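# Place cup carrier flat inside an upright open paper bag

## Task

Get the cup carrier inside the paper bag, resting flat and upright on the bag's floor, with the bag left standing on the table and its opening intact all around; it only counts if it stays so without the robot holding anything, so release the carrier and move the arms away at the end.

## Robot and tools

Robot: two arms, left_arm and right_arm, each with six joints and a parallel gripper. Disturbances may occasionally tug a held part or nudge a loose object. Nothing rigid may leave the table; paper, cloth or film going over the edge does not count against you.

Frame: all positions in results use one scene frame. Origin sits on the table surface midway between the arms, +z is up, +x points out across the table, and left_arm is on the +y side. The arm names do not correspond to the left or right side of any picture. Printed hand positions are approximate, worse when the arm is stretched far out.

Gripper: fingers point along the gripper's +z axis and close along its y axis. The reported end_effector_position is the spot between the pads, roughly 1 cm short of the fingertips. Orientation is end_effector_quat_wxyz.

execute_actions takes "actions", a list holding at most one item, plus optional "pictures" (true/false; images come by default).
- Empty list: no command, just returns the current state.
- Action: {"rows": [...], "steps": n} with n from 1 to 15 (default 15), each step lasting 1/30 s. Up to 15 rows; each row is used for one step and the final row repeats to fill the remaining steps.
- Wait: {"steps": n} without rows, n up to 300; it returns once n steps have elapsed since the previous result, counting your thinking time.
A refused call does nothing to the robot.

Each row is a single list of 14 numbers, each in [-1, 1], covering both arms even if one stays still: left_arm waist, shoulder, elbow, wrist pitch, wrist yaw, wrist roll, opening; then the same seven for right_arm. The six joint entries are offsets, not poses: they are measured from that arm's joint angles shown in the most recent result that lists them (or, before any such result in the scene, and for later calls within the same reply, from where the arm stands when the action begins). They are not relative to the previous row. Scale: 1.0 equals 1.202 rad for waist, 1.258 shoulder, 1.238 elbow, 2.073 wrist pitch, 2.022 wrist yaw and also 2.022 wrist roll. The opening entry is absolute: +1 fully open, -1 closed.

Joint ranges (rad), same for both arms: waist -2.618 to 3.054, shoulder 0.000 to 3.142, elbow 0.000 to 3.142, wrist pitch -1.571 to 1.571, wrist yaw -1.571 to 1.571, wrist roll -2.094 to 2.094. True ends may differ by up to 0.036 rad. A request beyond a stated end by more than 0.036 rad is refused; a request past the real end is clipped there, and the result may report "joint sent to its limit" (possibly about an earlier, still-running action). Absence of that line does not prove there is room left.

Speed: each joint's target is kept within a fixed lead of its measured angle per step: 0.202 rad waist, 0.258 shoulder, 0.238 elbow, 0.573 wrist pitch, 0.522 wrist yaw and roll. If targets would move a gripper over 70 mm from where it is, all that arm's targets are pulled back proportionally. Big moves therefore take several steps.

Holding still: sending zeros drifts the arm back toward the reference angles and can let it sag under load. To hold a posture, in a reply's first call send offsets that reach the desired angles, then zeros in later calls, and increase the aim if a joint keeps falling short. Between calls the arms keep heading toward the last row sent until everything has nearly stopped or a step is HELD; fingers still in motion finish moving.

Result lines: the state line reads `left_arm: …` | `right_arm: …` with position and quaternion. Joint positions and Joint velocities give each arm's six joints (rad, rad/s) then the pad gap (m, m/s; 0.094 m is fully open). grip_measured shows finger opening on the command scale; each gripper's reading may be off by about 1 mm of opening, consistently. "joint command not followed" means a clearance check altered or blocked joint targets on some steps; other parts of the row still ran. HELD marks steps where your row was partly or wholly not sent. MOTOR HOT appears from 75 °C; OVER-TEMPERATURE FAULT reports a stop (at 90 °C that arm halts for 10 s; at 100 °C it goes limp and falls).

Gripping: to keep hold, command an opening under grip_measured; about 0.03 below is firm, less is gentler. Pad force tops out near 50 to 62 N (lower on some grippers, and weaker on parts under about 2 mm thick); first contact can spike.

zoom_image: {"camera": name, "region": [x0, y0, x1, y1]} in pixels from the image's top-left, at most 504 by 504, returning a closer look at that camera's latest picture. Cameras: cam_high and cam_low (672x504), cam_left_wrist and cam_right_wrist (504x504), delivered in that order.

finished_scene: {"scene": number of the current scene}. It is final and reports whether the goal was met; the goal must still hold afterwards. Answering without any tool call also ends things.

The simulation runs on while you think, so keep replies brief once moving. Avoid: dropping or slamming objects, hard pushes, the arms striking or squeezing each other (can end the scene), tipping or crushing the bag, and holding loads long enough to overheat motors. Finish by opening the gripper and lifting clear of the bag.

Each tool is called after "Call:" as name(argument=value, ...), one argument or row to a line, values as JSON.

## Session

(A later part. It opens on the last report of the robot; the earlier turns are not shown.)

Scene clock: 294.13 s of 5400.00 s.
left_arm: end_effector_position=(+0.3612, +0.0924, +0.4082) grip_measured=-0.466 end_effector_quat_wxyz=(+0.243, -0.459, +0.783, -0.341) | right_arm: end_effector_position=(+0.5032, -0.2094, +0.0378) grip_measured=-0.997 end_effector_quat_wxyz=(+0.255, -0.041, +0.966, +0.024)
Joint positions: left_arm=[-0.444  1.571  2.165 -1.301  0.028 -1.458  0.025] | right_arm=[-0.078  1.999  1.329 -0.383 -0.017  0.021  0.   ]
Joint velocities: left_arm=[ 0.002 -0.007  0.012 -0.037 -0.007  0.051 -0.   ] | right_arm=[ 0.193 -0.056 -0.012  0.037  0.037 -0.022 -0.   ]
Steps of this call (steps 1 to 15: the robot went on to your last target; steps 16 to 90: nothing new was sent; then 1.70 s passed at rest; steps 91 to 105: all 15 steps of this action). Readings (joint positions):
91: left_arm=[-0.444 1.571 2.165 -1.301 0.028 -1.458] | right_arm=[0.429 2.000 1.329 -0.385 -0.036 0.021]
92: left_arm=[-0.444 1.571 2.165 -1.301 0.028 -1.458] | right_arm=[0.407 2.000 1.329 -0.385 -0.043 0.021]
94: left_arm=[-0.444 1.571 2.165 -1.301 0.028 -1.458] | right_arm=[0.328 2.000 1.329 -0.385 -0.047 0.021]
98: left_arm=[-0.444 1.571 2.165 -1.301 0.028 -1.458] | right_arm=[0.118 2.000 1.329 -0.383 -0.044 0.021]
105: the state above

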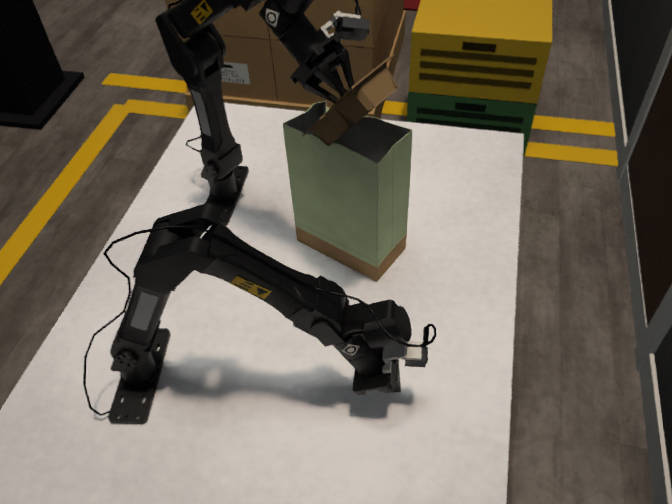

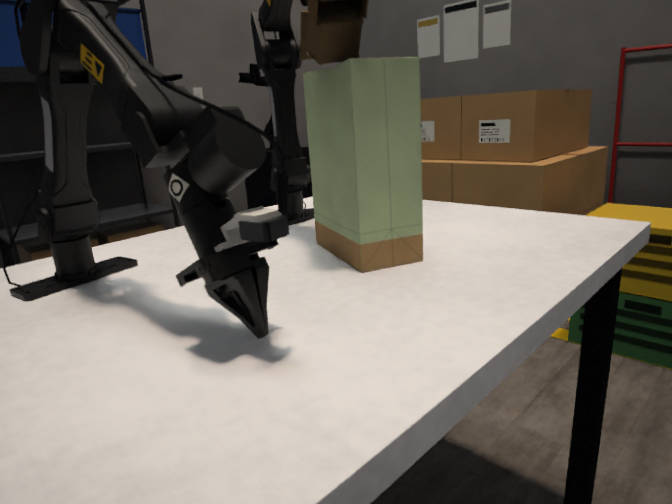

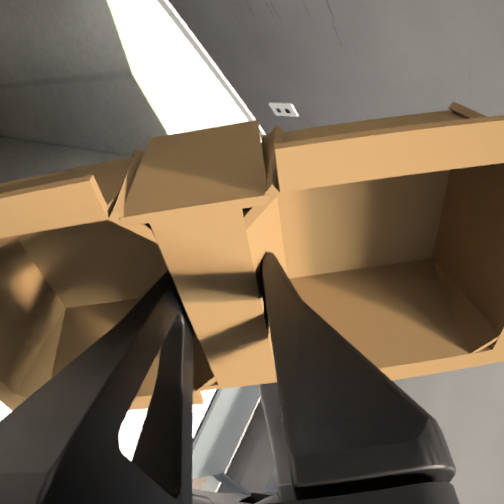

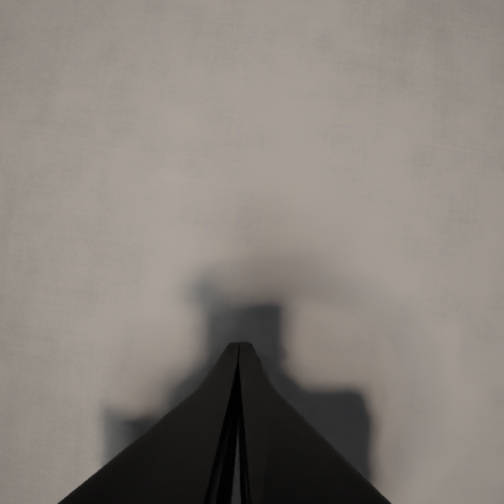

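Call:
execute_actions(
  actions=[
    {"rows":[[0,-0.02,0.02,0,0,0,-0.48,-0.2,-0.1,0,0,0,0,-1],[0,-0.04,0.04,0,0,0,-0.48,-0.3,-0.2,0,0,0,0,-1],[0,-0.06,0.06,0,0,0,-0.48,-0.4,-0.3,0,0,0,0,-1],[0,-0.08,0.06,0,0,0,-0.48,-0.5,-0.4,0,0,0,0,-1],[0,-0.1,0.06,0,0,0,-0.48,-0.5,-0.4,0,0,0,0,-1],[0,-0.12,0.06,0,0,0,-0.48,-0.5,-0.4,0,0,0,0,-1]]},
  ],
  pictures=false,
)

Call:
execute_actions(
  actions=[
    {"rows":[[0.04,0,0,0,0.02,0,-0.48,0,0,0,0,0,0,-1],[0.08,0,0,0,0.04,0,-0.48,0,0,0,0,0,0,-1],[0.12,0,0,0,0.06,0,-0.48,0,0,0,0,0,0,-1],[0.16,0,0,0,0.08,0,-0.48,0,0,0,0,0,0,-1],[0.2,0,0,0,0.1,0,-0.48,0,0,0,0,0,0,-1]]},
  ],
)

Scene clock: 311.00 s of 5400.00 s.
left_arm: end_effector_position=(+0.3050, +0.1152, +0.4854) grip_measured=-0.466 end_effector_quat_wxyz=(+0.305, -0.431, +0.738, -0.421) | right_arm: end_effector_position=(+0.4638, -0.4335, +0.2422) grip_measured=-0.997 end_effector_quat_wxyz=(+0.457, +0.172, +0.870, -0.071)
Joint positions: left_arm=[-0.444  1.401  2.227 -1.305  0.028 -1.458  0.025] | right_arm=[-0.565  1.555  1.322 -0.377 -0.03   0.021  0.   ]
Joint velocities: left_arm=[-0.007 -0.002 -0.012  0.022  0.037 -0.037 -0.   ] | right_arm=[-1.453 -0.672 -0.027  0.022 -0.037  0.022 -0.   ]
Steps of this call (steps 1 to 30: the robot went on to your last target; steps 31 to 90: nothing new was sent; then 13.37 s passed at rest; steps 91 to 105: all 15 steps of this action). Readings (joint positions):
91: left_arm=[-0.444 1.571 2.165 -1.301 0.028 -1.458] | right_arm=[-0.057 1.983 1.329 -0.383 -0.030 0.021]
92: left_arm=[-0.444 1.569 2.166 -1.301 0.028 -1.458] | right_arm=[-0.075 1.971 1.327 -0.387 -0.034 0.021]
94: left_arm=[-0.444 1.558 2.175 -1.304 0.028 -1.458] | right_arm=[-0.135 1.923 1.322 -0.391 -0.034 0.021]
98: left_arm=[-0.444 1.479 2.190 -1.305 0.028 -1.458] | right_arm=[-0.273 1.787 1.322 -0.390 -0.032 0.021]
105: the state above

Scene clock: 311.50 s of 5400.00 s.
left_arm: end_effector_position=(+0.3181, +0.1549, +0.4862) grip_measured=-0.466 end_effector_quat_wxyz=(+0.293, -0.474, +0.708, -0.434) | right_arm: end_effector_position=(+0.4637, -0.4363, +0.2472) grip_measured=-0.997 end_effector_quat_wxyz=(+0.464, +0.174, +0.865, -0.076)
Joint positions: left_arm=[-0.21   1.403  2.227 -1.306  0.211 -1.458  0.025] | right_arm=[-0.568  1.549  1.322 -0.365 -0.023  0.021  0.   ]
Joint velocities: left_arm=[-0.002  0.012  0.007 -0.022  0.051 -0.007 -0.001] | right_arm=[-0.002 -0.017 -0.012 -0.037 -0.037  0.022 -0.   ]
Steps of this call (steps 1 to 15: all 15 steps of this action). Readings (joint positions):
1: left_arm=[-0.437 1.401 2.227 -1.305 0.037 -1.458] | right_arm=[-0.603 1.540 1.322 -0.374 -0.020 0.021]
2: left_arm=[-0.415 1.403 2.227 -1.306 0.055 -1.458] | right_arm=[-0.620 1.533 1.322 -0.365 -0.009 0.021]
4: left_arm=[-0.337 1.403 2.227 -1.306 0.098 -1.458] | right_arm=[-0.606 1.537 1.322 -0.363 -0.007 0.021]
8: left_arm=[-0.214 1.403 2.227 -1.306 0.160 -1.458] | right_arm=[-0.569 1.549 1.322 -0.365 -0.021 0.021]
15: the state above

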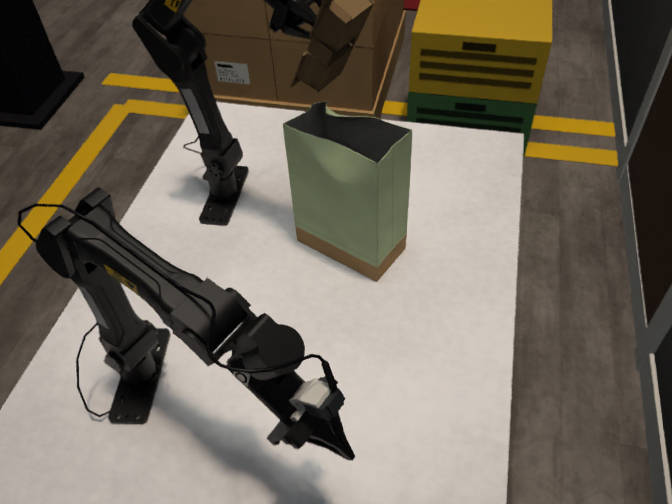

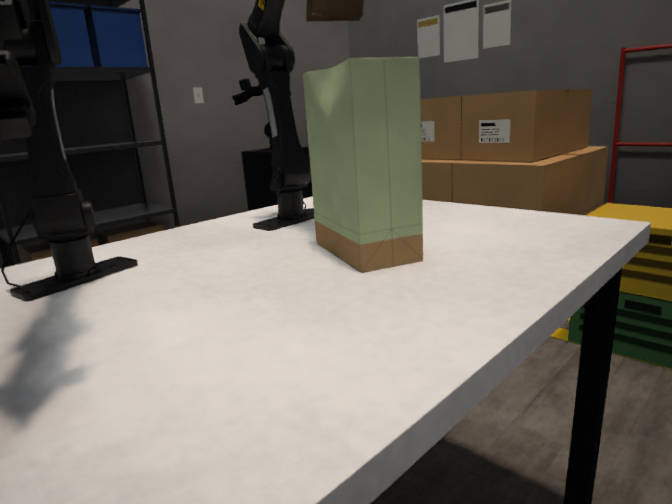

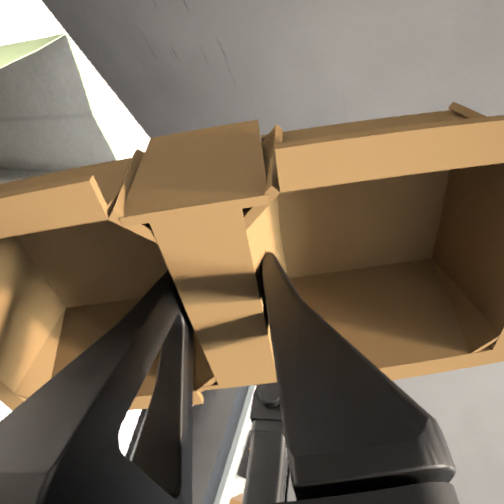

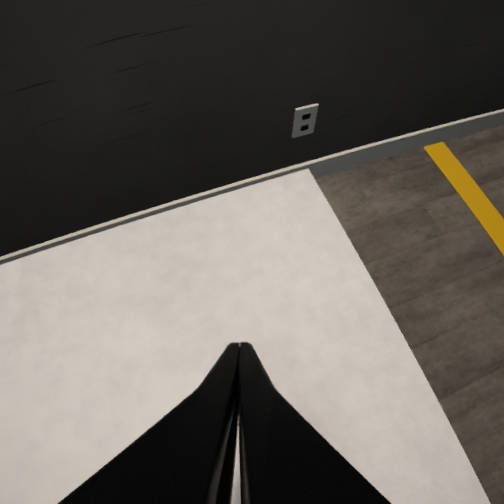

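Call:
execute_actions(
  actions=[
    {"rows":[[0,0.02,0,-0.01,0.01,0.01,-0.48,0,0,0,0,0,0,-1],[0,0.04,0,-0.02,0.02,0.02,-0.48,0,0,0,0,0,0,-1],[0,0.06,0,-0.03,0.03,0.03,-0.48,0,0,0,0,0,0,-1],[0,0.08,0,-0.04,0.04,0.04,-0.48,0,0,0,0,0,0,-1],[0,0.1,0,-0.045,0.04,0.05,-0.48,0,0,0,0,0,0,-1],[0,0.12,0,-0.045,0.04,0.06,-0.48,0,0,0,0,0,0,-1]]},
  ],
)

Call:
zoom_image(
  camera="cam_high",
  region=[240,20,460,220],
)

Scene clock: 327.90 s of 5400.00 s.
left_arm: end_effector_position=(+0.3626, +0.1362, +0.4112) grip_measured=-0.466 end_effector_quat_wxyz=(+0.198, -0.472, +0.779, -0.363) | right_arm: end_effector_position=(+0.4637, -0.4363, +0.2472) grip_measured=-0.997 end_effector_quat_wxyz=(+0.464, +0.174, +0.865, -0.076)
Joint positions: left_arm=[-0.21   1.59   2.227 -1.393  0.28  -1.362  0.025] | right_arm=[-0.568  1.549  1.322 -0.365 -0.023  0.021  0.   ]
Joint velocities: left_arm=[-0.022 -0.11  -0.017 -0.037 -0.007  0.037  0.   ] | right_arm=[ 0.017 -0.017 -0.002 -0.007  0.037 -0.022  0.   ]
Steps of this call (steps 1 to 30: the robot went on to your last target; steps 31 to 90: nothing new was sent; then 12.90 s passed at rest; steps 91 to 105: all 15 steps of this action). Readings (joint positions):
91: left_arm=[-0.210 1.405 2.227 -1.307 0.224 -1.458] | right_arm=[-0.568 1.549 1.322 -0.365 -0.023 0.021]
92: left_arm=[-0.210 1.408 2.227 -1.312 0.227 -1.454] | right_arm=[-0.568 1.549 1.322 -0.365 -0.023 0.021]
94: left_arm=[-0.210 1.427 2.227 -1.329 0.243 -1.438] | right_arm=[-0.568 1.549 1.322 -0.365 -0.023 0.021]
98: left_arm=[-0.210 1.519 2.227 -1.366 0.270 -1.392] | right_arm=[-0.568 1.549 1.322 -0.365 -0.023 0.021]
105: the state above

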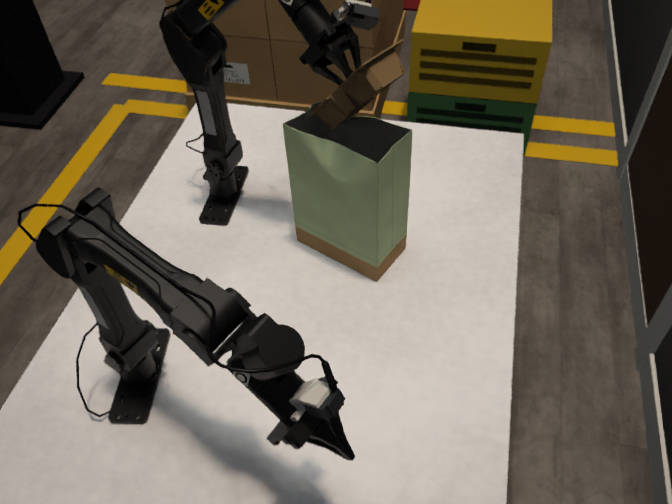

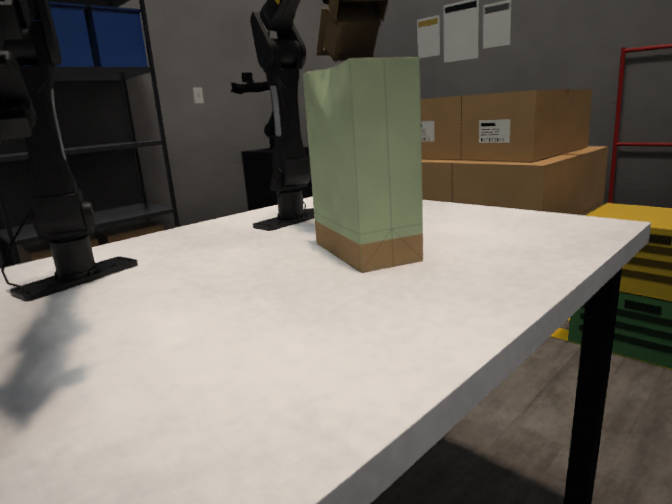

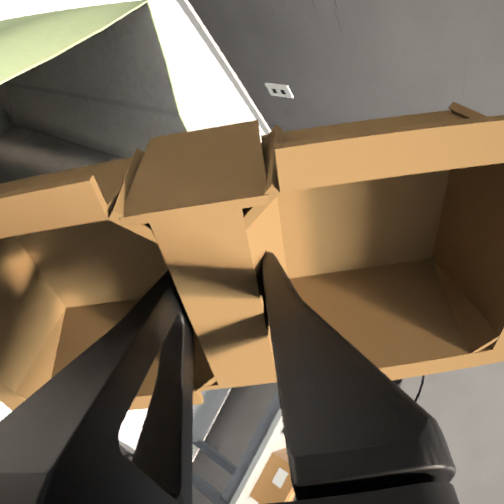

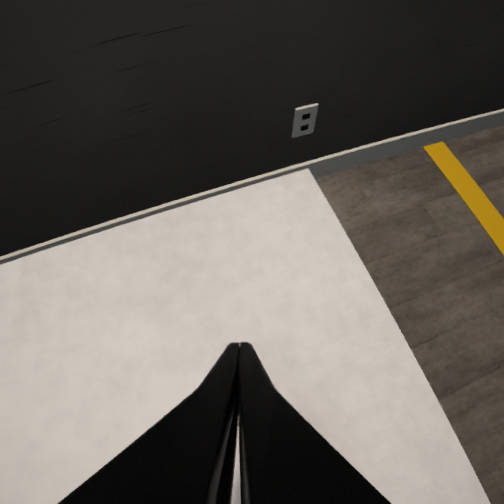

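Region (240, 20, 460, 220) of cam_high's 672x504 image, scaled by 2.291, with more detail than that image has; it fills the top 458 rows of this view, and the rest is white.

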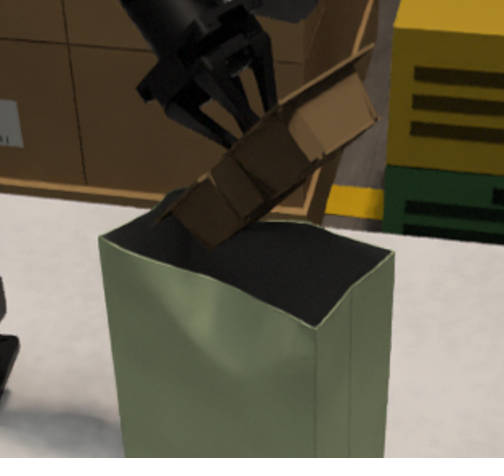

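Call:
execute_actions(
  actions=[
    {"rows":[[-0.01,-0.01,-0.02,0,0.01,0.01,-0.48,0,0,0,0,0,0,-1],[-0.015,-0.02,-0.04,0,0.015,0.02,-0.48,0,0,0,0,0,0,-1],[-0.015,-0.03,-0.06,0,0.02,0.03,-0.48,0,0,0,0,0,0,-1],[-0.015,-0.04,-0.08,0,0.02,0.03,-0.48,0,0,0,0,0,0,-1],[-0.015,-0.05,-0.1,0.01,0.02,0.03,-0.48,0,0,0,0,0,0,-1],[-0.015,-0.05,-0.13,0.02,0.02,0.03,-0.48,0,0,0,0,0,0,-1],[-0.015,-0.05,-0.16,0.025,0.02,0.03,-0.48,0,0,0,0,0,0,-1]]},
  ],
)

Call:
zoom_image(
  camera="cam_high",
  region=[240,20,460,220],
)

Scene clock: 337.43 s of 5400.00 s.
left_arm: end_effector_position=(+0.3526, +0.1284, +0.3659) grip_measured=-0.466 end_effector_quat_wxyz=(+0.149, -0.465, +0.806, -0.334) | right_arm: end_effector_position=(+0.4637, -0.4363, +0.2472) grip_measured=-0.997 end_effector_quat_wxyz=(+0.464, +0.174, +0.865, -0.076)
Joint positions: left_arm=[-0.221  1.544  2.033 -1.368  0.311 -1.321  0.025] | right_arm=[-0.568  1.549  1.322 -0.365 -0.023  0.021  0.   ]
Joint velocities: left_arm=[-0.002 -0.007  0.007  0.066  0.037  0.007 -0.   ] | right_arm=[-0.002 -0.002 -0.037 -0.007 -0.051  0.051 -0.001]
Steps of this call (steps 1 to 30: the robot went on to your last target; steps 31 to 90: nothing new was sent; then 6.03 s passed at rest; steps 91 to 105: all 15 steps of this action). Readings (joint positions):
91: left_arm=[-0.210 1.571 2.227 -1.396 0.285 -1.354] | right_arm=[-0.568 1.549 1.322 -0.365 -0.023 0.021]
92: left_arm=[-0.212 1.570 2.222 -1.394 0.288 -1.352] | right_arm=[-0.568 1.549 1.322 -0.365 -0.023 0.021]
94: left_arm=[-0.218 1.562 2.189 -1.391 0.297 -1.341] | right_arm=[-0.568 1.549 1.322 -0.365 -0.023 0.021]
98: left_arm=[-0.221 1.541 2.079 -1.378 0.308 -1.328] | right_arm=[-0.568 1.549 1.322 -0.365 -0.023 0.021]
105: the state above

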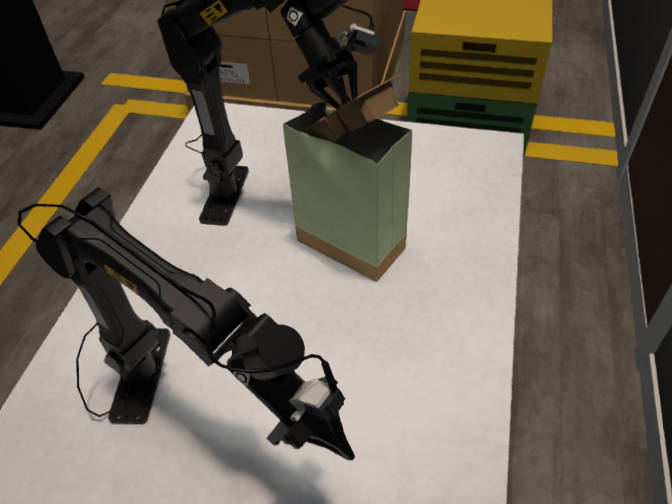

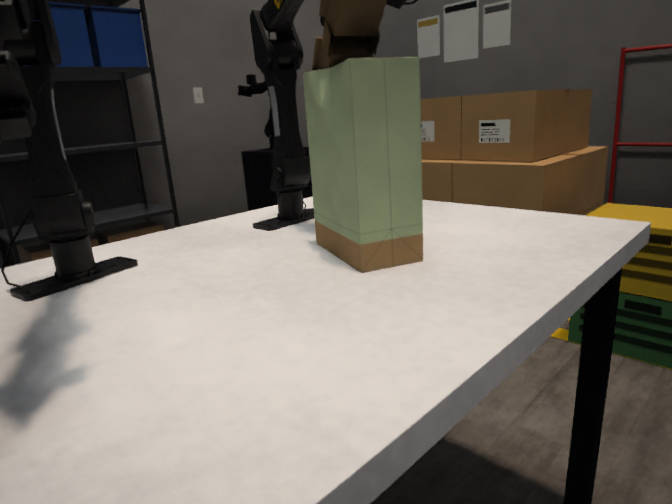

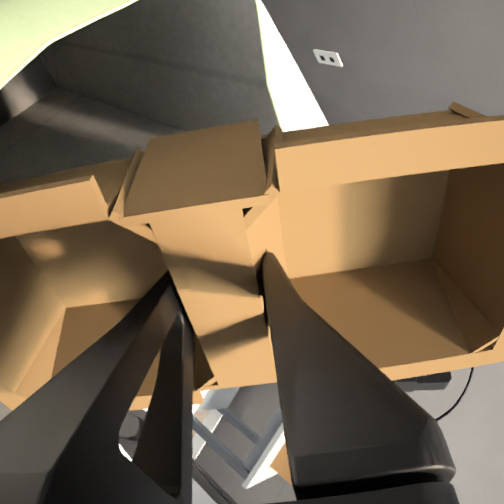

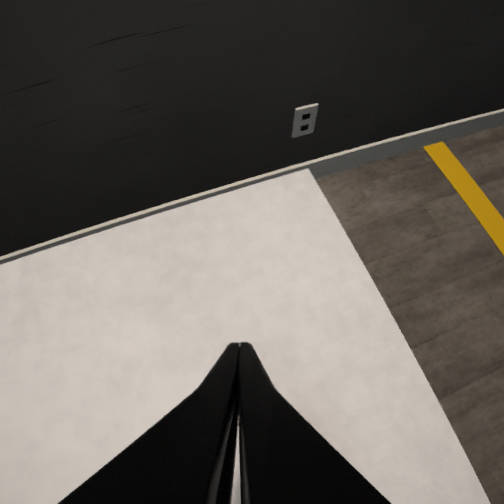

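Region (240, 20, 460, 220) of cam_high's 672x504 image, scaled by 2.291, with more detail than that image has; it fills the top 458 rows of this view, and the rest is white.

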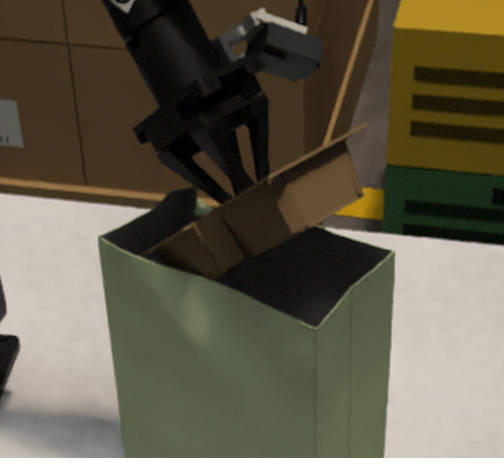

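Call:
execute_actions(
  actions=[
    {"rows":[[0.01,0,-0.02,0.01,0,0,-0.48,0,0,0,0,0,0,-1],[0.015,0,-0.04,0.02,0,0,-0.48,0,0,0,0,0,0,-1],[0.015,0,-0.06,0.03,0,0,-0.48,0,0,0,0,0,0,-1],[0.015,-0.01,-0.08,0.04,0,0,-0.48,0,0,0,0,0,0,-1],[0.015,-0.01,-0.1,0.045,0,0,-0.48,0,0,0,0,0,0,-1],[0.015,-0.02,-0.12,0.05,0,0,-0.48,0,0,0,0,0,0,-1]]},
  ],
)

Call:
zoom_image(
  camera="cam_high",
  region=[240,20,460,220],
)

Scene clock: 346.67 s of 5400.00 s.
left_arm: end_effector_position=(+0.3631, +0.1305, +0.3303) grip_measured=-0.466 end_effector_quat_wxyz=(+0.131, -0.477, +0.809, -0.317) | right_arm: end_effector_position=(+0.4637, -0.4363, +0.2472) grip_measured=-0.997 end_effector_quat_wxyz=(+0.464, +0.174, +0.865, -0.076)
Joint positions: left_arm=[-0.21   1.538  1.889 -1.285  0.313 -1.318  0.025] | right_arm=[-0.568  1.549  1.322 -0.365 -0.023  0.021  0.   ]
Joint velocities: left_arm=[ 0.007 -0.007 -0.022  0.066 -0.066  0.022 -0.001] | right_arm=[ 0.002 -0.012  0.002  0.022 -0.022 -0.095  0.   ]
Steps of this call (steps 1 to 15: the robot went on to your last target; steps 16 to 90: nothing new was sent; then 5.73 s passed at rest; steps 91 to 105: all 15 steps of this action). Readings (joint positions):
91: left_arm=[-0.221 1.544 2.033 -1.359 0.313 -1.318] | right_arm=[-0.568 1.549 1.322 -0.365 -0.023 0.021]
92: left_arm=[-0.219 1.544 2.028 -1.354 0.313 -1.318] | right_arm=[-0.568 1.549 1.322 -0.365 -0.023 0.021]
94: left_arm=[-0.213 1.540 1.997 -1.335 0.313 -1.318] | right_arm=[-0.568 1.549 1.322 -0.365 -0.023 0.021]
98: left_arm=[-0.210 1.538 1.907 -1.302 0.313 -1.318] | right_arm=[-0.568 1.549 1.322 -0.365 -0.023 0.021]
105: the state above

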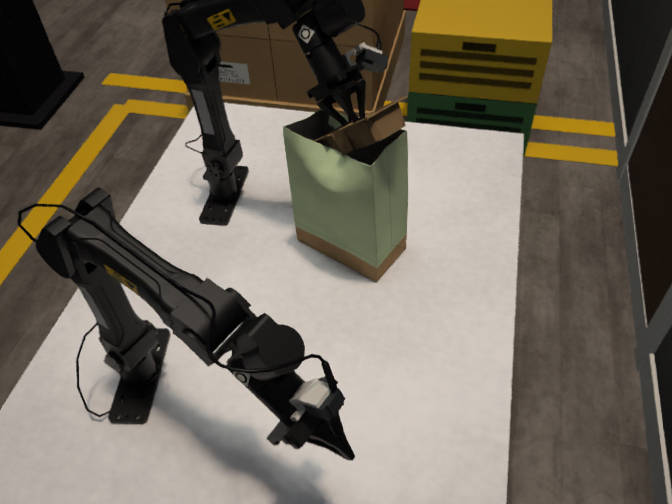

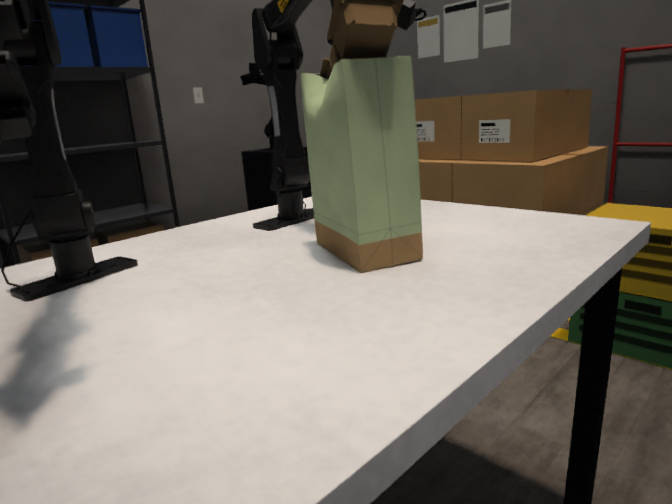

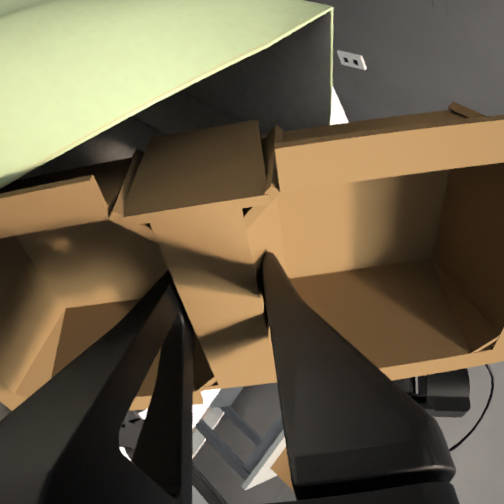

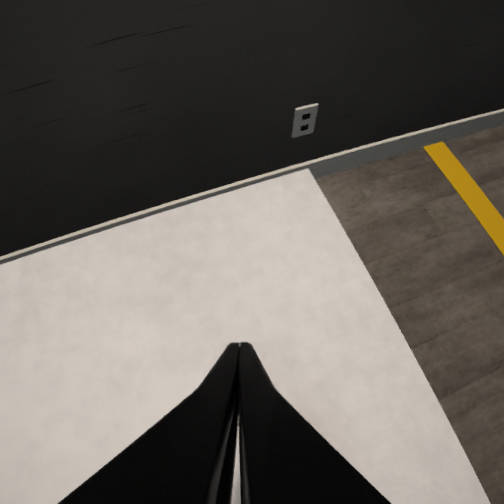

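Region (240, 20, 460, 220) of cam_high's 672x504 image, scaled by 2.291, with more detail than that image has; it fills the top 458 rows of this view, and the rest is white.

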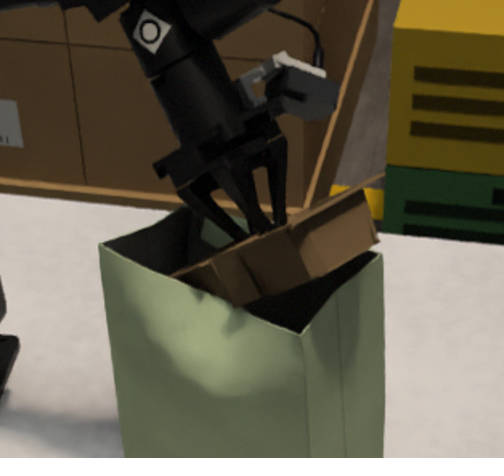

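Call:
execute_actions(
  actions=[
    {"rows":[[0,0,0.03,0,0,0,-0.48,0,0,0,0,0,0,-1],[0,0,0.06,0,0,0,-0.48,0,0,0,0,0,0,-1],[0,0,0.09,-0.01,0,0,-0.48,0,0,0,0,0,0,-1],[0,0,0.12,-0.02,0,0,-0.48,0,0,0,0,0,0,-1],[0,-0.02,0.12,-0.02,-0.01,0,-0.48,0,0,0,0,0,0,-1],[0,-0.03,0.12,-0.02,-0.02,0,-0.48,0,0,0,0,0,0,-1],[0.01,-0.04,0.1,-0.02,-0.03,0,-0.48,0,0,0,0,0,0,-1],[0.01,-0.05,0.1,-0.02,-0.04,0,-0.48,0,0,0,0,0,0,-1],[0.02,-0.06,0.08,-0.02,-0.045,0,-0.48,0,0,0,0,0,0,-1],[0.02,-0.07,0.06,-0.02,-0.045,0,-0.48,0,0,0,0,0,0,-1]]},
  ],
  pictures=false,
)

Call:
execute_actions(
  actions=[
    {"steps":12},
  ],
)

Call:
zoom_image(
  camera="cam_high",
  region=[240,20,460,220],
)

Scene clock: 368.50 s of 5400.00 s.
left_arm: end_effector_position=(+0.3449, +0.1517, +0.3853) grip_measured=-0.466 end_effector_quat_wxyz=(+0.211, -0.474, +0.786, -0.336) | right_arm: end_effector_position=(+0.4637, -0.4363, +0.2472) grip_measured=-0.997 end_effector_quat_wxyz=(+0.464, +0.174, +0.865, -0.076)
Joint positions: left_arm=[-0.192  1.453  1.988 -1.319  0.242 -1.318  0.025] | right_arm=[-0.568  1.549  1.322 -0.365 -0.023  0.021  0.   ]
Joint velocities: left_arm=[-0.007 -0.032 -0.007 -0.037 -0.11   0.007 -0.001] | right_arm=[-0.017 -0.007 -0.017  0.051 -0.007  0.007  0.001]
Steps of this call (steps 1 to 15: the robot went on to your last target; steps 16 to 90: nothing new was sent; then 18.33 s passed at rest; steps 91 to 105: all 15 steps of this action). Readings (joint positions):
91: left_arm=[-0.210 1.538 1.889 -1.280 0.313 -1.318] | right_arm=[-0.568 1.549 1.322 -0.365 -0.023 0.021]
92: left_arm=[-0.210 1.539 1.896 -1.284 0.313 -1.318] | right_arm=[-0.568 1.549 1.322 -0.365 -0.023 0.021]
94: left_arm=[-0.210 1.549 1.938 -1.302 0.313 -1.318] | right_arm=[-0.568 1.549 1.322 -0.365 -0.023 0.021]
98: left_arm=[-0.208 1.522 1.988 -1.304 0.288 -1.318] | right_arm=[-0.568 1.549 1.322 -0.365 -0.023 0.021]
105: the state above

Scene clock: 368.90 s of 5400.00 s.
left_arm: end_effector_position=(+0.3445, +0.1536, +0.3805) grip_measured=-0.466 end_effector_quat_wxyz=(+0.209, -0.479, +0.787, -0.328) | right_arm: end_effector_position=(+0.4637, -0.4363, +0.2472) grip_measured=-0.997 end_effector_quat_wxyz=(+0.464, +0.174, +0.865, -0.076)
Joint positions: left_arm=[-0.192  1.453  1.977 -1.324  0.231 -1.318  0.025] | right_arm=[-0.568  1.549  1.322 -0.365 -0.023  0.021  0.   ]
Joint velocities: left_arm=[-0.002  0.017 -0.002 -0.037  0.007 -0.007 -0.   ] | right_arm=[ 0.012  0.002  0.007 -0.007  0.022 -0.037  0.   ]
Steps of this call (steps 1 to 12: the robot went on to your last target). Readings (joint positions):
1: left_arm=[-0.192 1.453 1.988 -1.320 0.240 -1.318] | right_arm=[-0.568 1.549 1.322 -0.365 -0.023 0.021]
2: left_arm=[-0.192 1.453 1.986 -1.320 0.238 -1.318] | right_arm=[-0.568 1.549 1.322 -0.365 -0.023 0.021]
4: left_arm=[-0.192 1.453 1.981 -1.322 0.235 -1.318] | right_arm=[-0.568 1.549 1.322 -0.365 -0.023 0.021]
8: left_arm=[-0.192 1.453 1.977 -1.324 0.232 -1.318] | right_arm=[-0.568 1.549 1.322 -0.365 -0.023 0.021]
12: the state above

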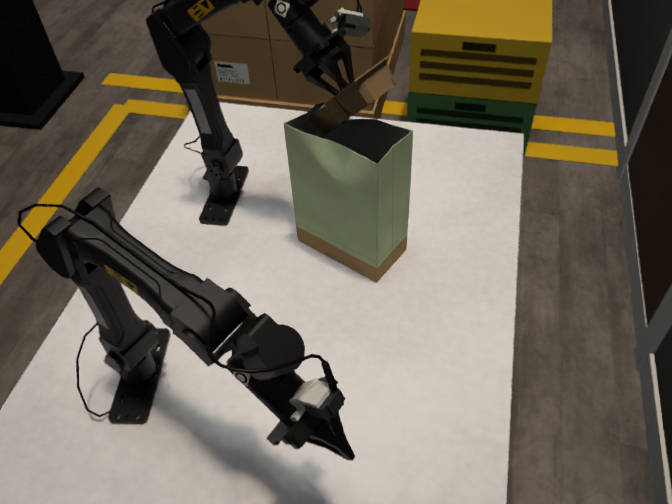

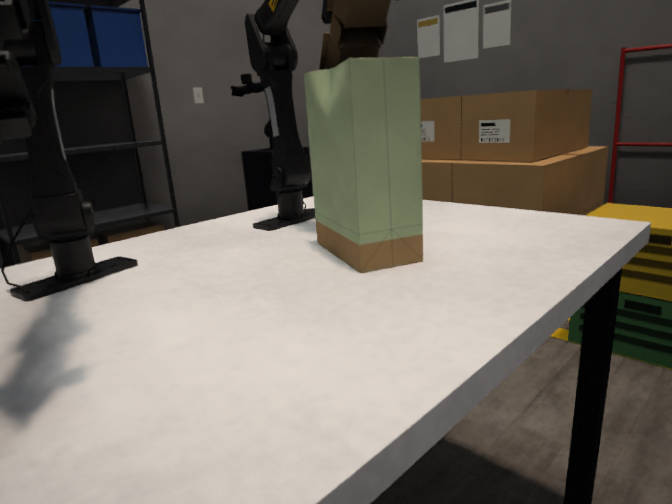

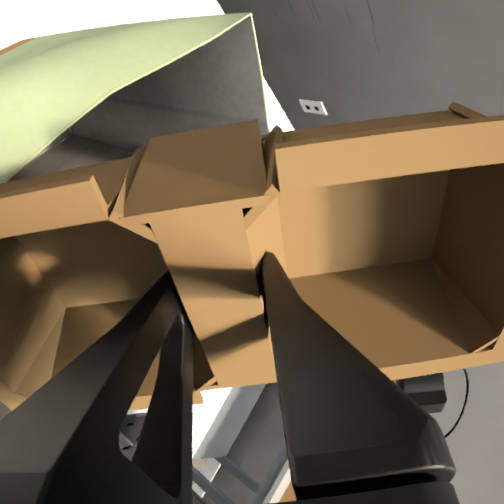

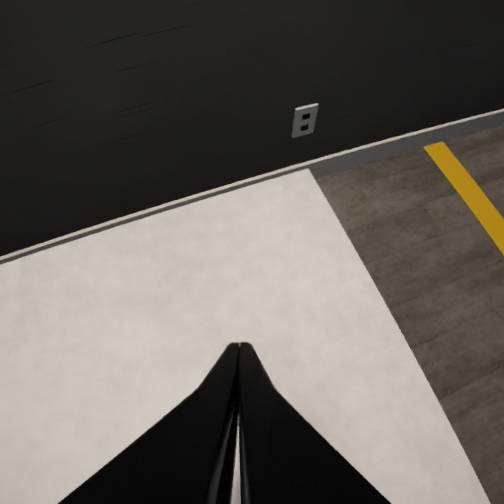

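Region (240, 20, 460, 220) of cam_high's 672x504 image, scaled by 2.291, with more detail than that image has; it fills the top 458 rows of this view, and the rest is white.

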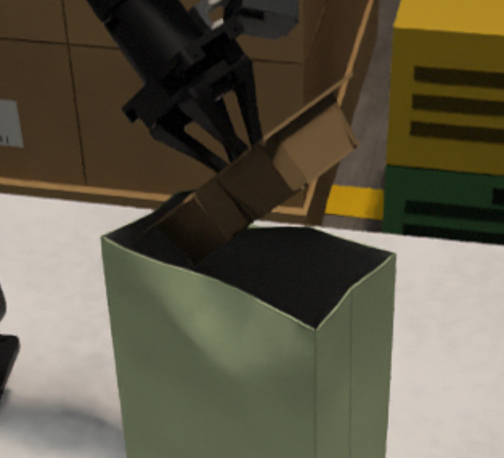

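Call:
execute_actions(
  actions=[
    {"rows":[[0,0,-0.02,0.01,0,0.01,-0.48,0,0,0,0,0,0,-1],[-0.01,-0.01,-0.04,0.02,0,0.02,-0.48,0,0,0,0,0,0,-1],[-0.01,-0.01,-0.06,0.03,0,0.03,-0.48,0,0,0,0,0,0,-1],[-0.01,-0.02,-0.08,0.04,0,0.03,-0.48,0,0,0,0,0,0,-1],[-0.01,-0.02,-0.1,0.045,0,0.03,-0.48,0,0,0,0,0,0,-1],[-0.01,-0.03,-0.12,0.05,0,0.03,-0.48,0,0,0,0,0,0,-1]]},
  ],
)

Call:
zoom_image(
  camera="cam_high",
  region=[240,20,460,220],
)

Scene clock: 377.13 s of 5400.00 s.
left_arm: end_effector_position=(+0.3521, +0.1511, +0.3476) grip_measured=-0.466 end_effector_quat_wxyz=(+0.198, -0.467, +0.804, -0.310) | right_arm: end_effector_position=(+0.4637, -0.4363, +0.2472) grip_measured=-0.997 end_effector_quat_wxyz=(+0.464, +0.174, +0.865, -0.076)
Joint positions: left_arm=[-0.197  1.437  1.833 -1.244  0.231 -1.277  0.025] | right_arm=[-0.568  1.549  1.322 -0.365 -0.023  0.021  0.   ]
Joint velocities: left_arm=[ 0.007  0.017 -0.007 -0.007 -0.022  0.051  0.   ] | right_arm=[ 0.002  0.007 -0.002 -0.022 -0.051 -0.081 -0.   ]
Steps of this call (steps 1 to 30: the robot went on to your last target; steps 31 to 90: nothing new was sent; then 4.73 s passed at rest; steps 91 to 105: all 15 steps of this action). Readings (joint positions):
91: left_arm=[-0.192 1.453 1.977 -1.324 0.231 -1.318] | right_arm=[-0.568 1.549 1.322 -0.365 -0.023 0.021]
92: left_arm=[-0.193 1.452 1.971 -1.319 0.231 -1.315] | right_arm=[-0.568 1.549 1.322 -0.365 -0.023 0.021]
94: left_arm=[-0.195 1.445 1.939 -1.296 0.231 -1.301] | right_arm=[-0.568 1.549 1.322 -0.365 -0.023 0.021]
98: left_arm=[-0.197 1.437 1.852 -1.263 0.231 -1.285] | right_arm=[-0.568 1.549 1.322 -0.365 -0.023 0.021]
105: the state above

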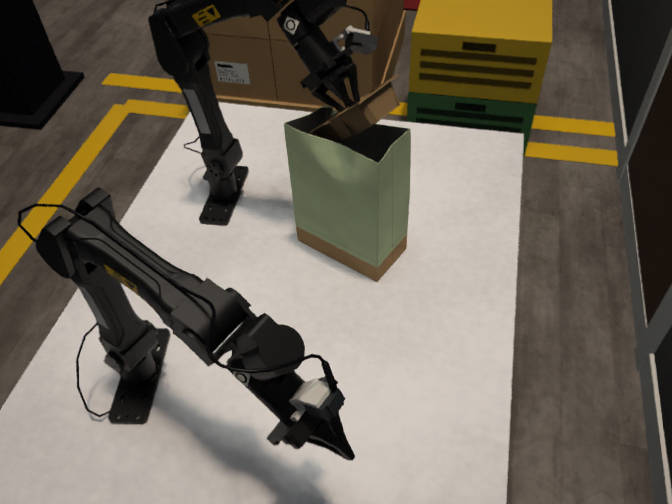

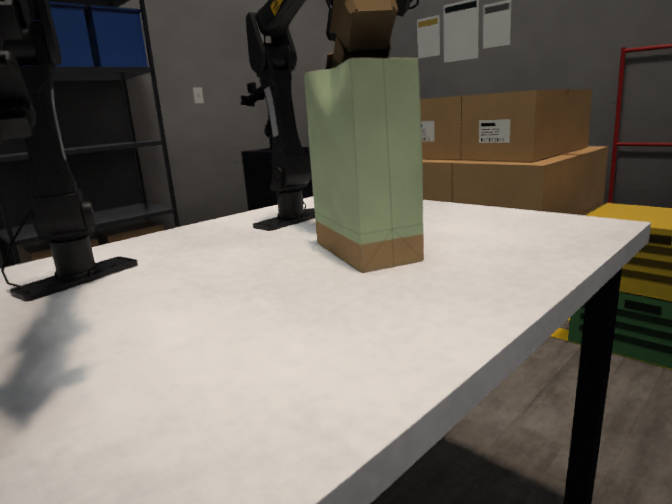

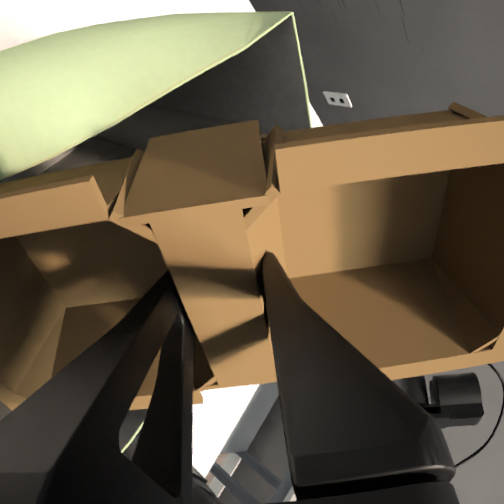

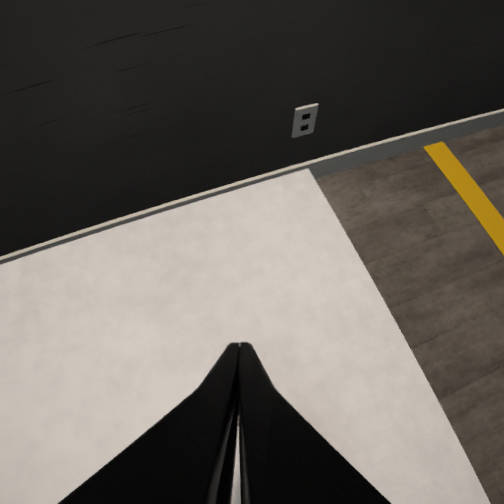

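Region (240, 20, 460, 220) of cam_high's 672x504 image, scaled by 2.291, with more detail than that image has; it fills the top 458 rows of this view, and the rest is white.

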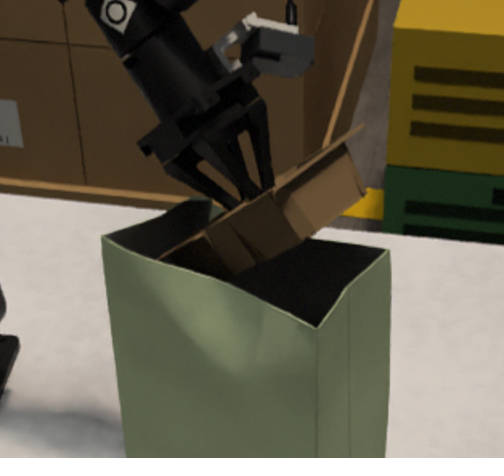

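Call:
execute_actions(
  actions=[
    {"rows":[[0,-0.01,-0.02,0.005,0,0,-0.48,0,0,0,0,0,0,-1],[0,-0.01,-0.04,0.01,0,0,-0.48,0,0,0,0,0,0,-1],[0,-0.02,-0.06,0.02,0,0,-0.48,0,0,0,0,0,0,-1],[0,-0.02,-0.08,0.025,0,0,-0.48,0,0,0,0,0,0,-1],[0,-0.025,-0.1,0.03,0,0,-0.48,0,0,0,0,0,0,-1]]},
  ],
)

Call:
zoom_image(
  camera="cam_high",
  region=[240,20,460,220],
)

Scene clock: 383.30 s of 5400.00 s.
left_arm: end_effector_position=(+0.3518, +0.1511, +0.3168) grip_measured=-0.466 end_effector_quat_wxyz=(+0.177, -0.474, +0.811, -0.294) | right_arm: end_effector_position=(+0.4637, -0.4363, +0.2472) grip_measured=-0.997 end_effector_quat_wxyz=(+0.464, +0.174, +0.865, -0.076)
Joint positions: left_arm=[-0.197  1.421  1.716 -1.198  0.231 -1.275  0.025] | right_arm=[-0.568  1.549  1.322 -0.365 -0.023  0.021  0.   ]
Joint velocities: left_arm=[-0.002 -0.012 -0.012  0.066 -0.007  0.066 -0.001] | right_arm=[ 0.002 -0.002 -0.007  0.007  0.095 -0.051  0.   ]
Steps of this call (steps 1 to 15: the robot went on to your last target; steps 16 to 90: nothing new was sent; then 2.67 s passed at rest; steps 91 to 105: all 15 steps of this action). Readings (joint positions):
91: left_arm=[-0.197 1.437 1.833 -1.238 0.231 -1.275] | right_arm=[-0.568 1.549 1.322 -0.365 -0.023 0.021]
92: left_arm=[-0.197 1.436 1.828 -1.235 0.231 -1.275] | right_arm=[-0.568 1.549 1.322 -0.365 -0.023 0.021]
94: left_arm=[-0.197 1.427 1.796 -1.219 0.231 -1.275] | right_arm=[-0.568 1.549 1.322 -0.365 -0.023 0.021]
98: left_arm=[-0.197 1.421 1.724 -1.208 0.231 -1.275] | right_arm=[-0.568 1.549 1.322 -0.365 -0.023 0.021]
105: the state above

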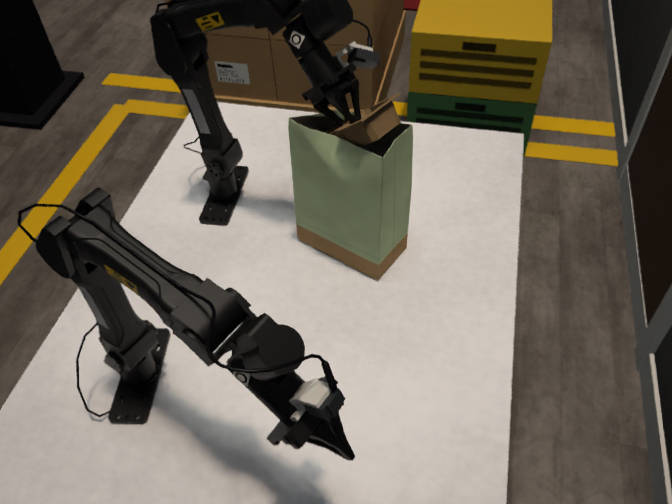

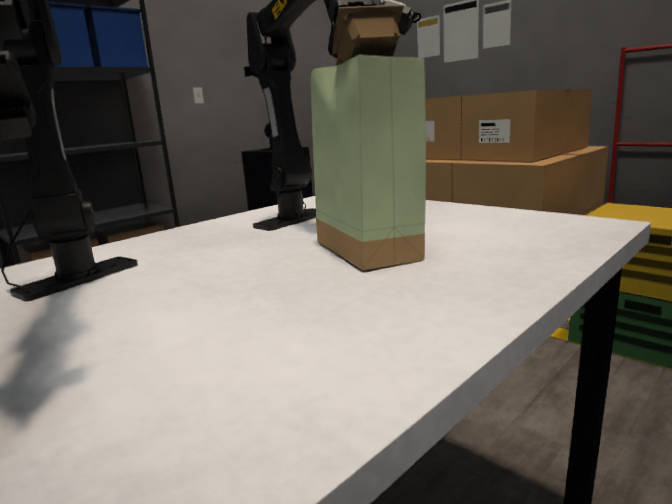

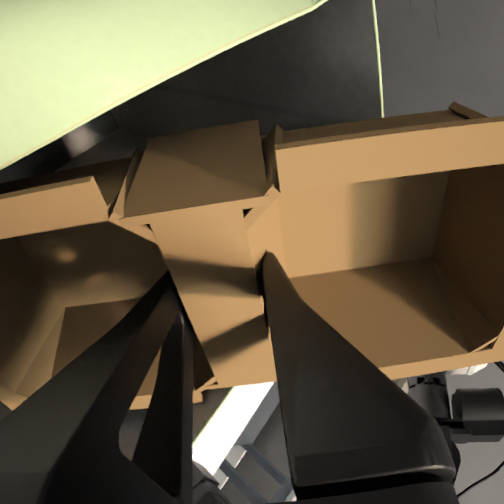

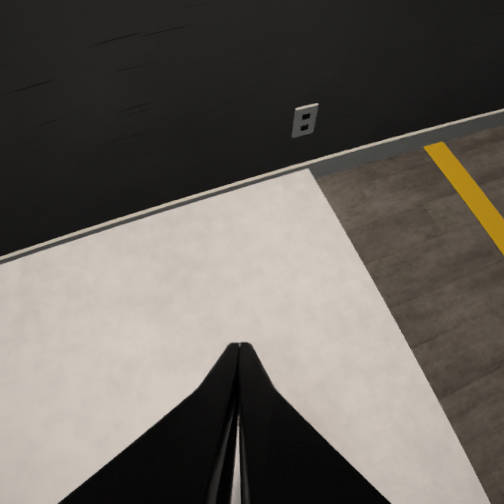

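Region (240, 20, 460, 220) of cam_high's 672x504 image, scaled by 2.291, with more detail than that image has; it fills the top 458 rows of this view, and the rest is white.

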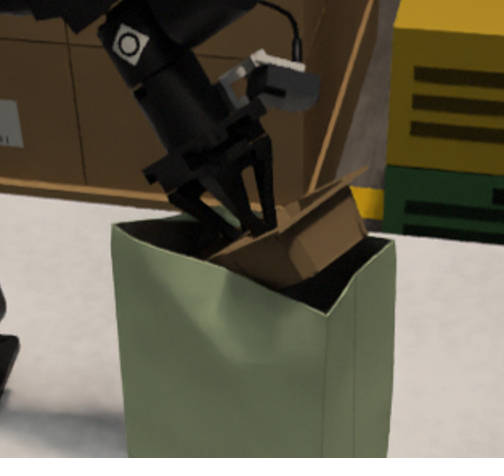

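Call:
execute_actions(
  actions=[
    {"rows":[[-0.01,0,0,0,0,0.01,-0.48,0,0,0,0,0,0,-1],[-0.02,0,0,0,0,0.02,-0.48,0,0,0,0,0,0,-1],[-0.025,0,0,0,0,0.03,-0.48,0,0,0,0,0,0,-1],[-0.025,0,0,0,0,0.03,-0.48,0,0,0,0,0,0,-1],[-0.025,0,-0.02,0.005,0,0.03,-0.48,0,0,0,0,0,0,-1],[-0.025,-0.01,-0.04,0.01,0,0.03,-0.48,0,0,0,0,0,0,-1],[-0.025,-0.015,-0.06,0.02,0,0.03,-0.48,0,0,0,0,0,0,-1]]},
  ],
)

Call:
zoom_image(
  camera="cam_high",
  region=[240,20,460,220],
)

Scene clock: 392.57 s of 5400.00 s.
left_arm: end_effector_position=(+0.3485, +0.1430, +0.2986) grip_measured=-0.466 end_effector_quat_wxyz=(+0.167, -0.451, +0.830, -0.283) | right_arm: end_effector_position=(+0.4637, -0.4363, +0.2472) grip_measured=-0.997 end_effector_quat_wxyz=(+0.464, +0.174, +0.865, -0.076)
Joint positions: left_arm=[-0.221  1.415  1.651 -1.173  0.231 -1.233  0.025] | right_arm=[-0.568  1.549  1.322 -0.365 -0.023  0.021  0.   ]
Joint velocities: left_arm=[-0.012 -0.012 -0.007 -0.007 -0.007  0.037  0.   ] | right_arm=[ 0.002  0.002  0.002 -0.007 -0.007  0.022 -0.   ]
Steps of this call (steps 1 to 15: the robot went on to your last target; steps 16 to 90: nothing new was sent; then 5.77 s passed at rest; steps 91 to 105: all 15 steps of this action). Readings (joint positions):
91: left_arm=[-0.197 1.421 1.716 -1.196 0.231 -1.275] | right_arm=[-0.568 1.549 1.322 -0.365 -0.023 0.021]
92: left_arm=[-0.200 1.421 1.716 -1.196 0.231 -1.271] | right_arm=[-0.568 1.549 1.322 -0.365 -0.023 0.021]
94: left_arm=[-0.211 1.421 1.716 -1.196 0.231 -1.257] | right_arm=[-0.568 1.549 1.322 -0.365 -0.023 0.021]
98: left_arm=[-0.221 1.415 1.683 -1.178 0.231 -1.241] | right_arm=[-0.568 1.549 1.322 -0.365 -0.023 0.021]
105: the state above

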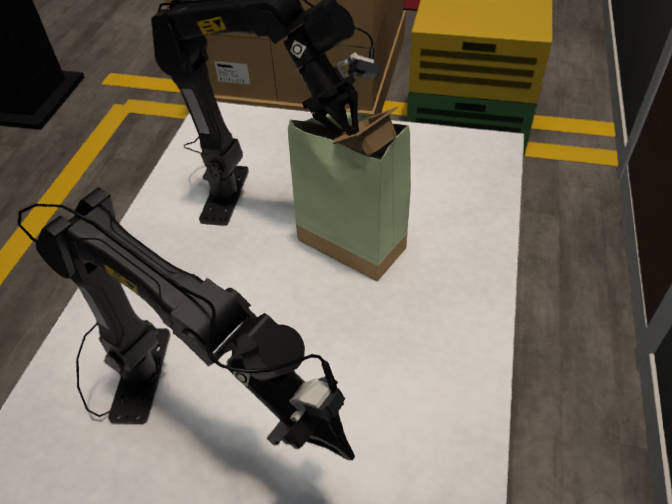

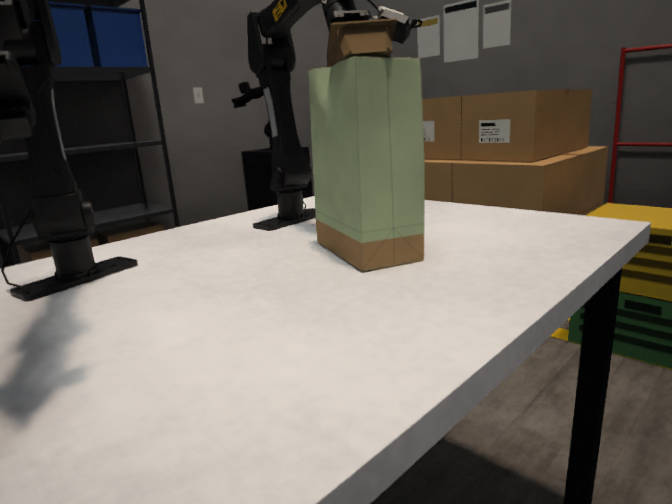

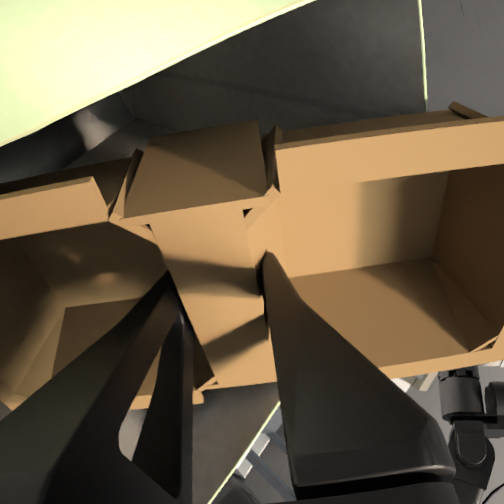

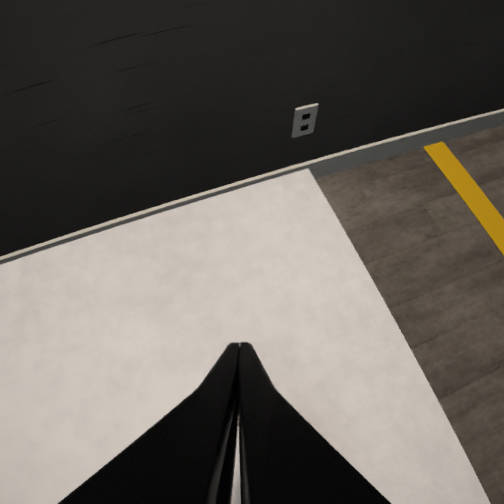

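Region (240, 20, 460, 220) of cam_high's 672x504 image, scaled by 2.291, with more detail than that image has; it fills the top 458 rows of this view, and the rest is white.

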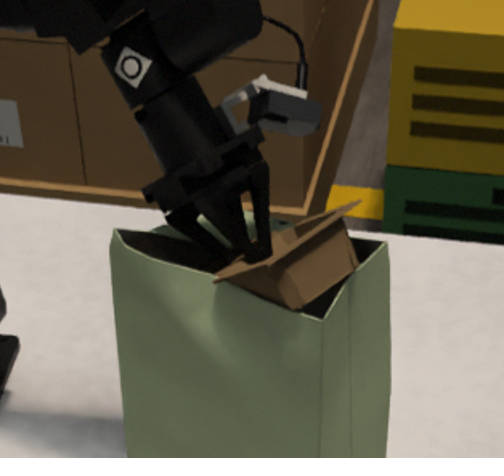

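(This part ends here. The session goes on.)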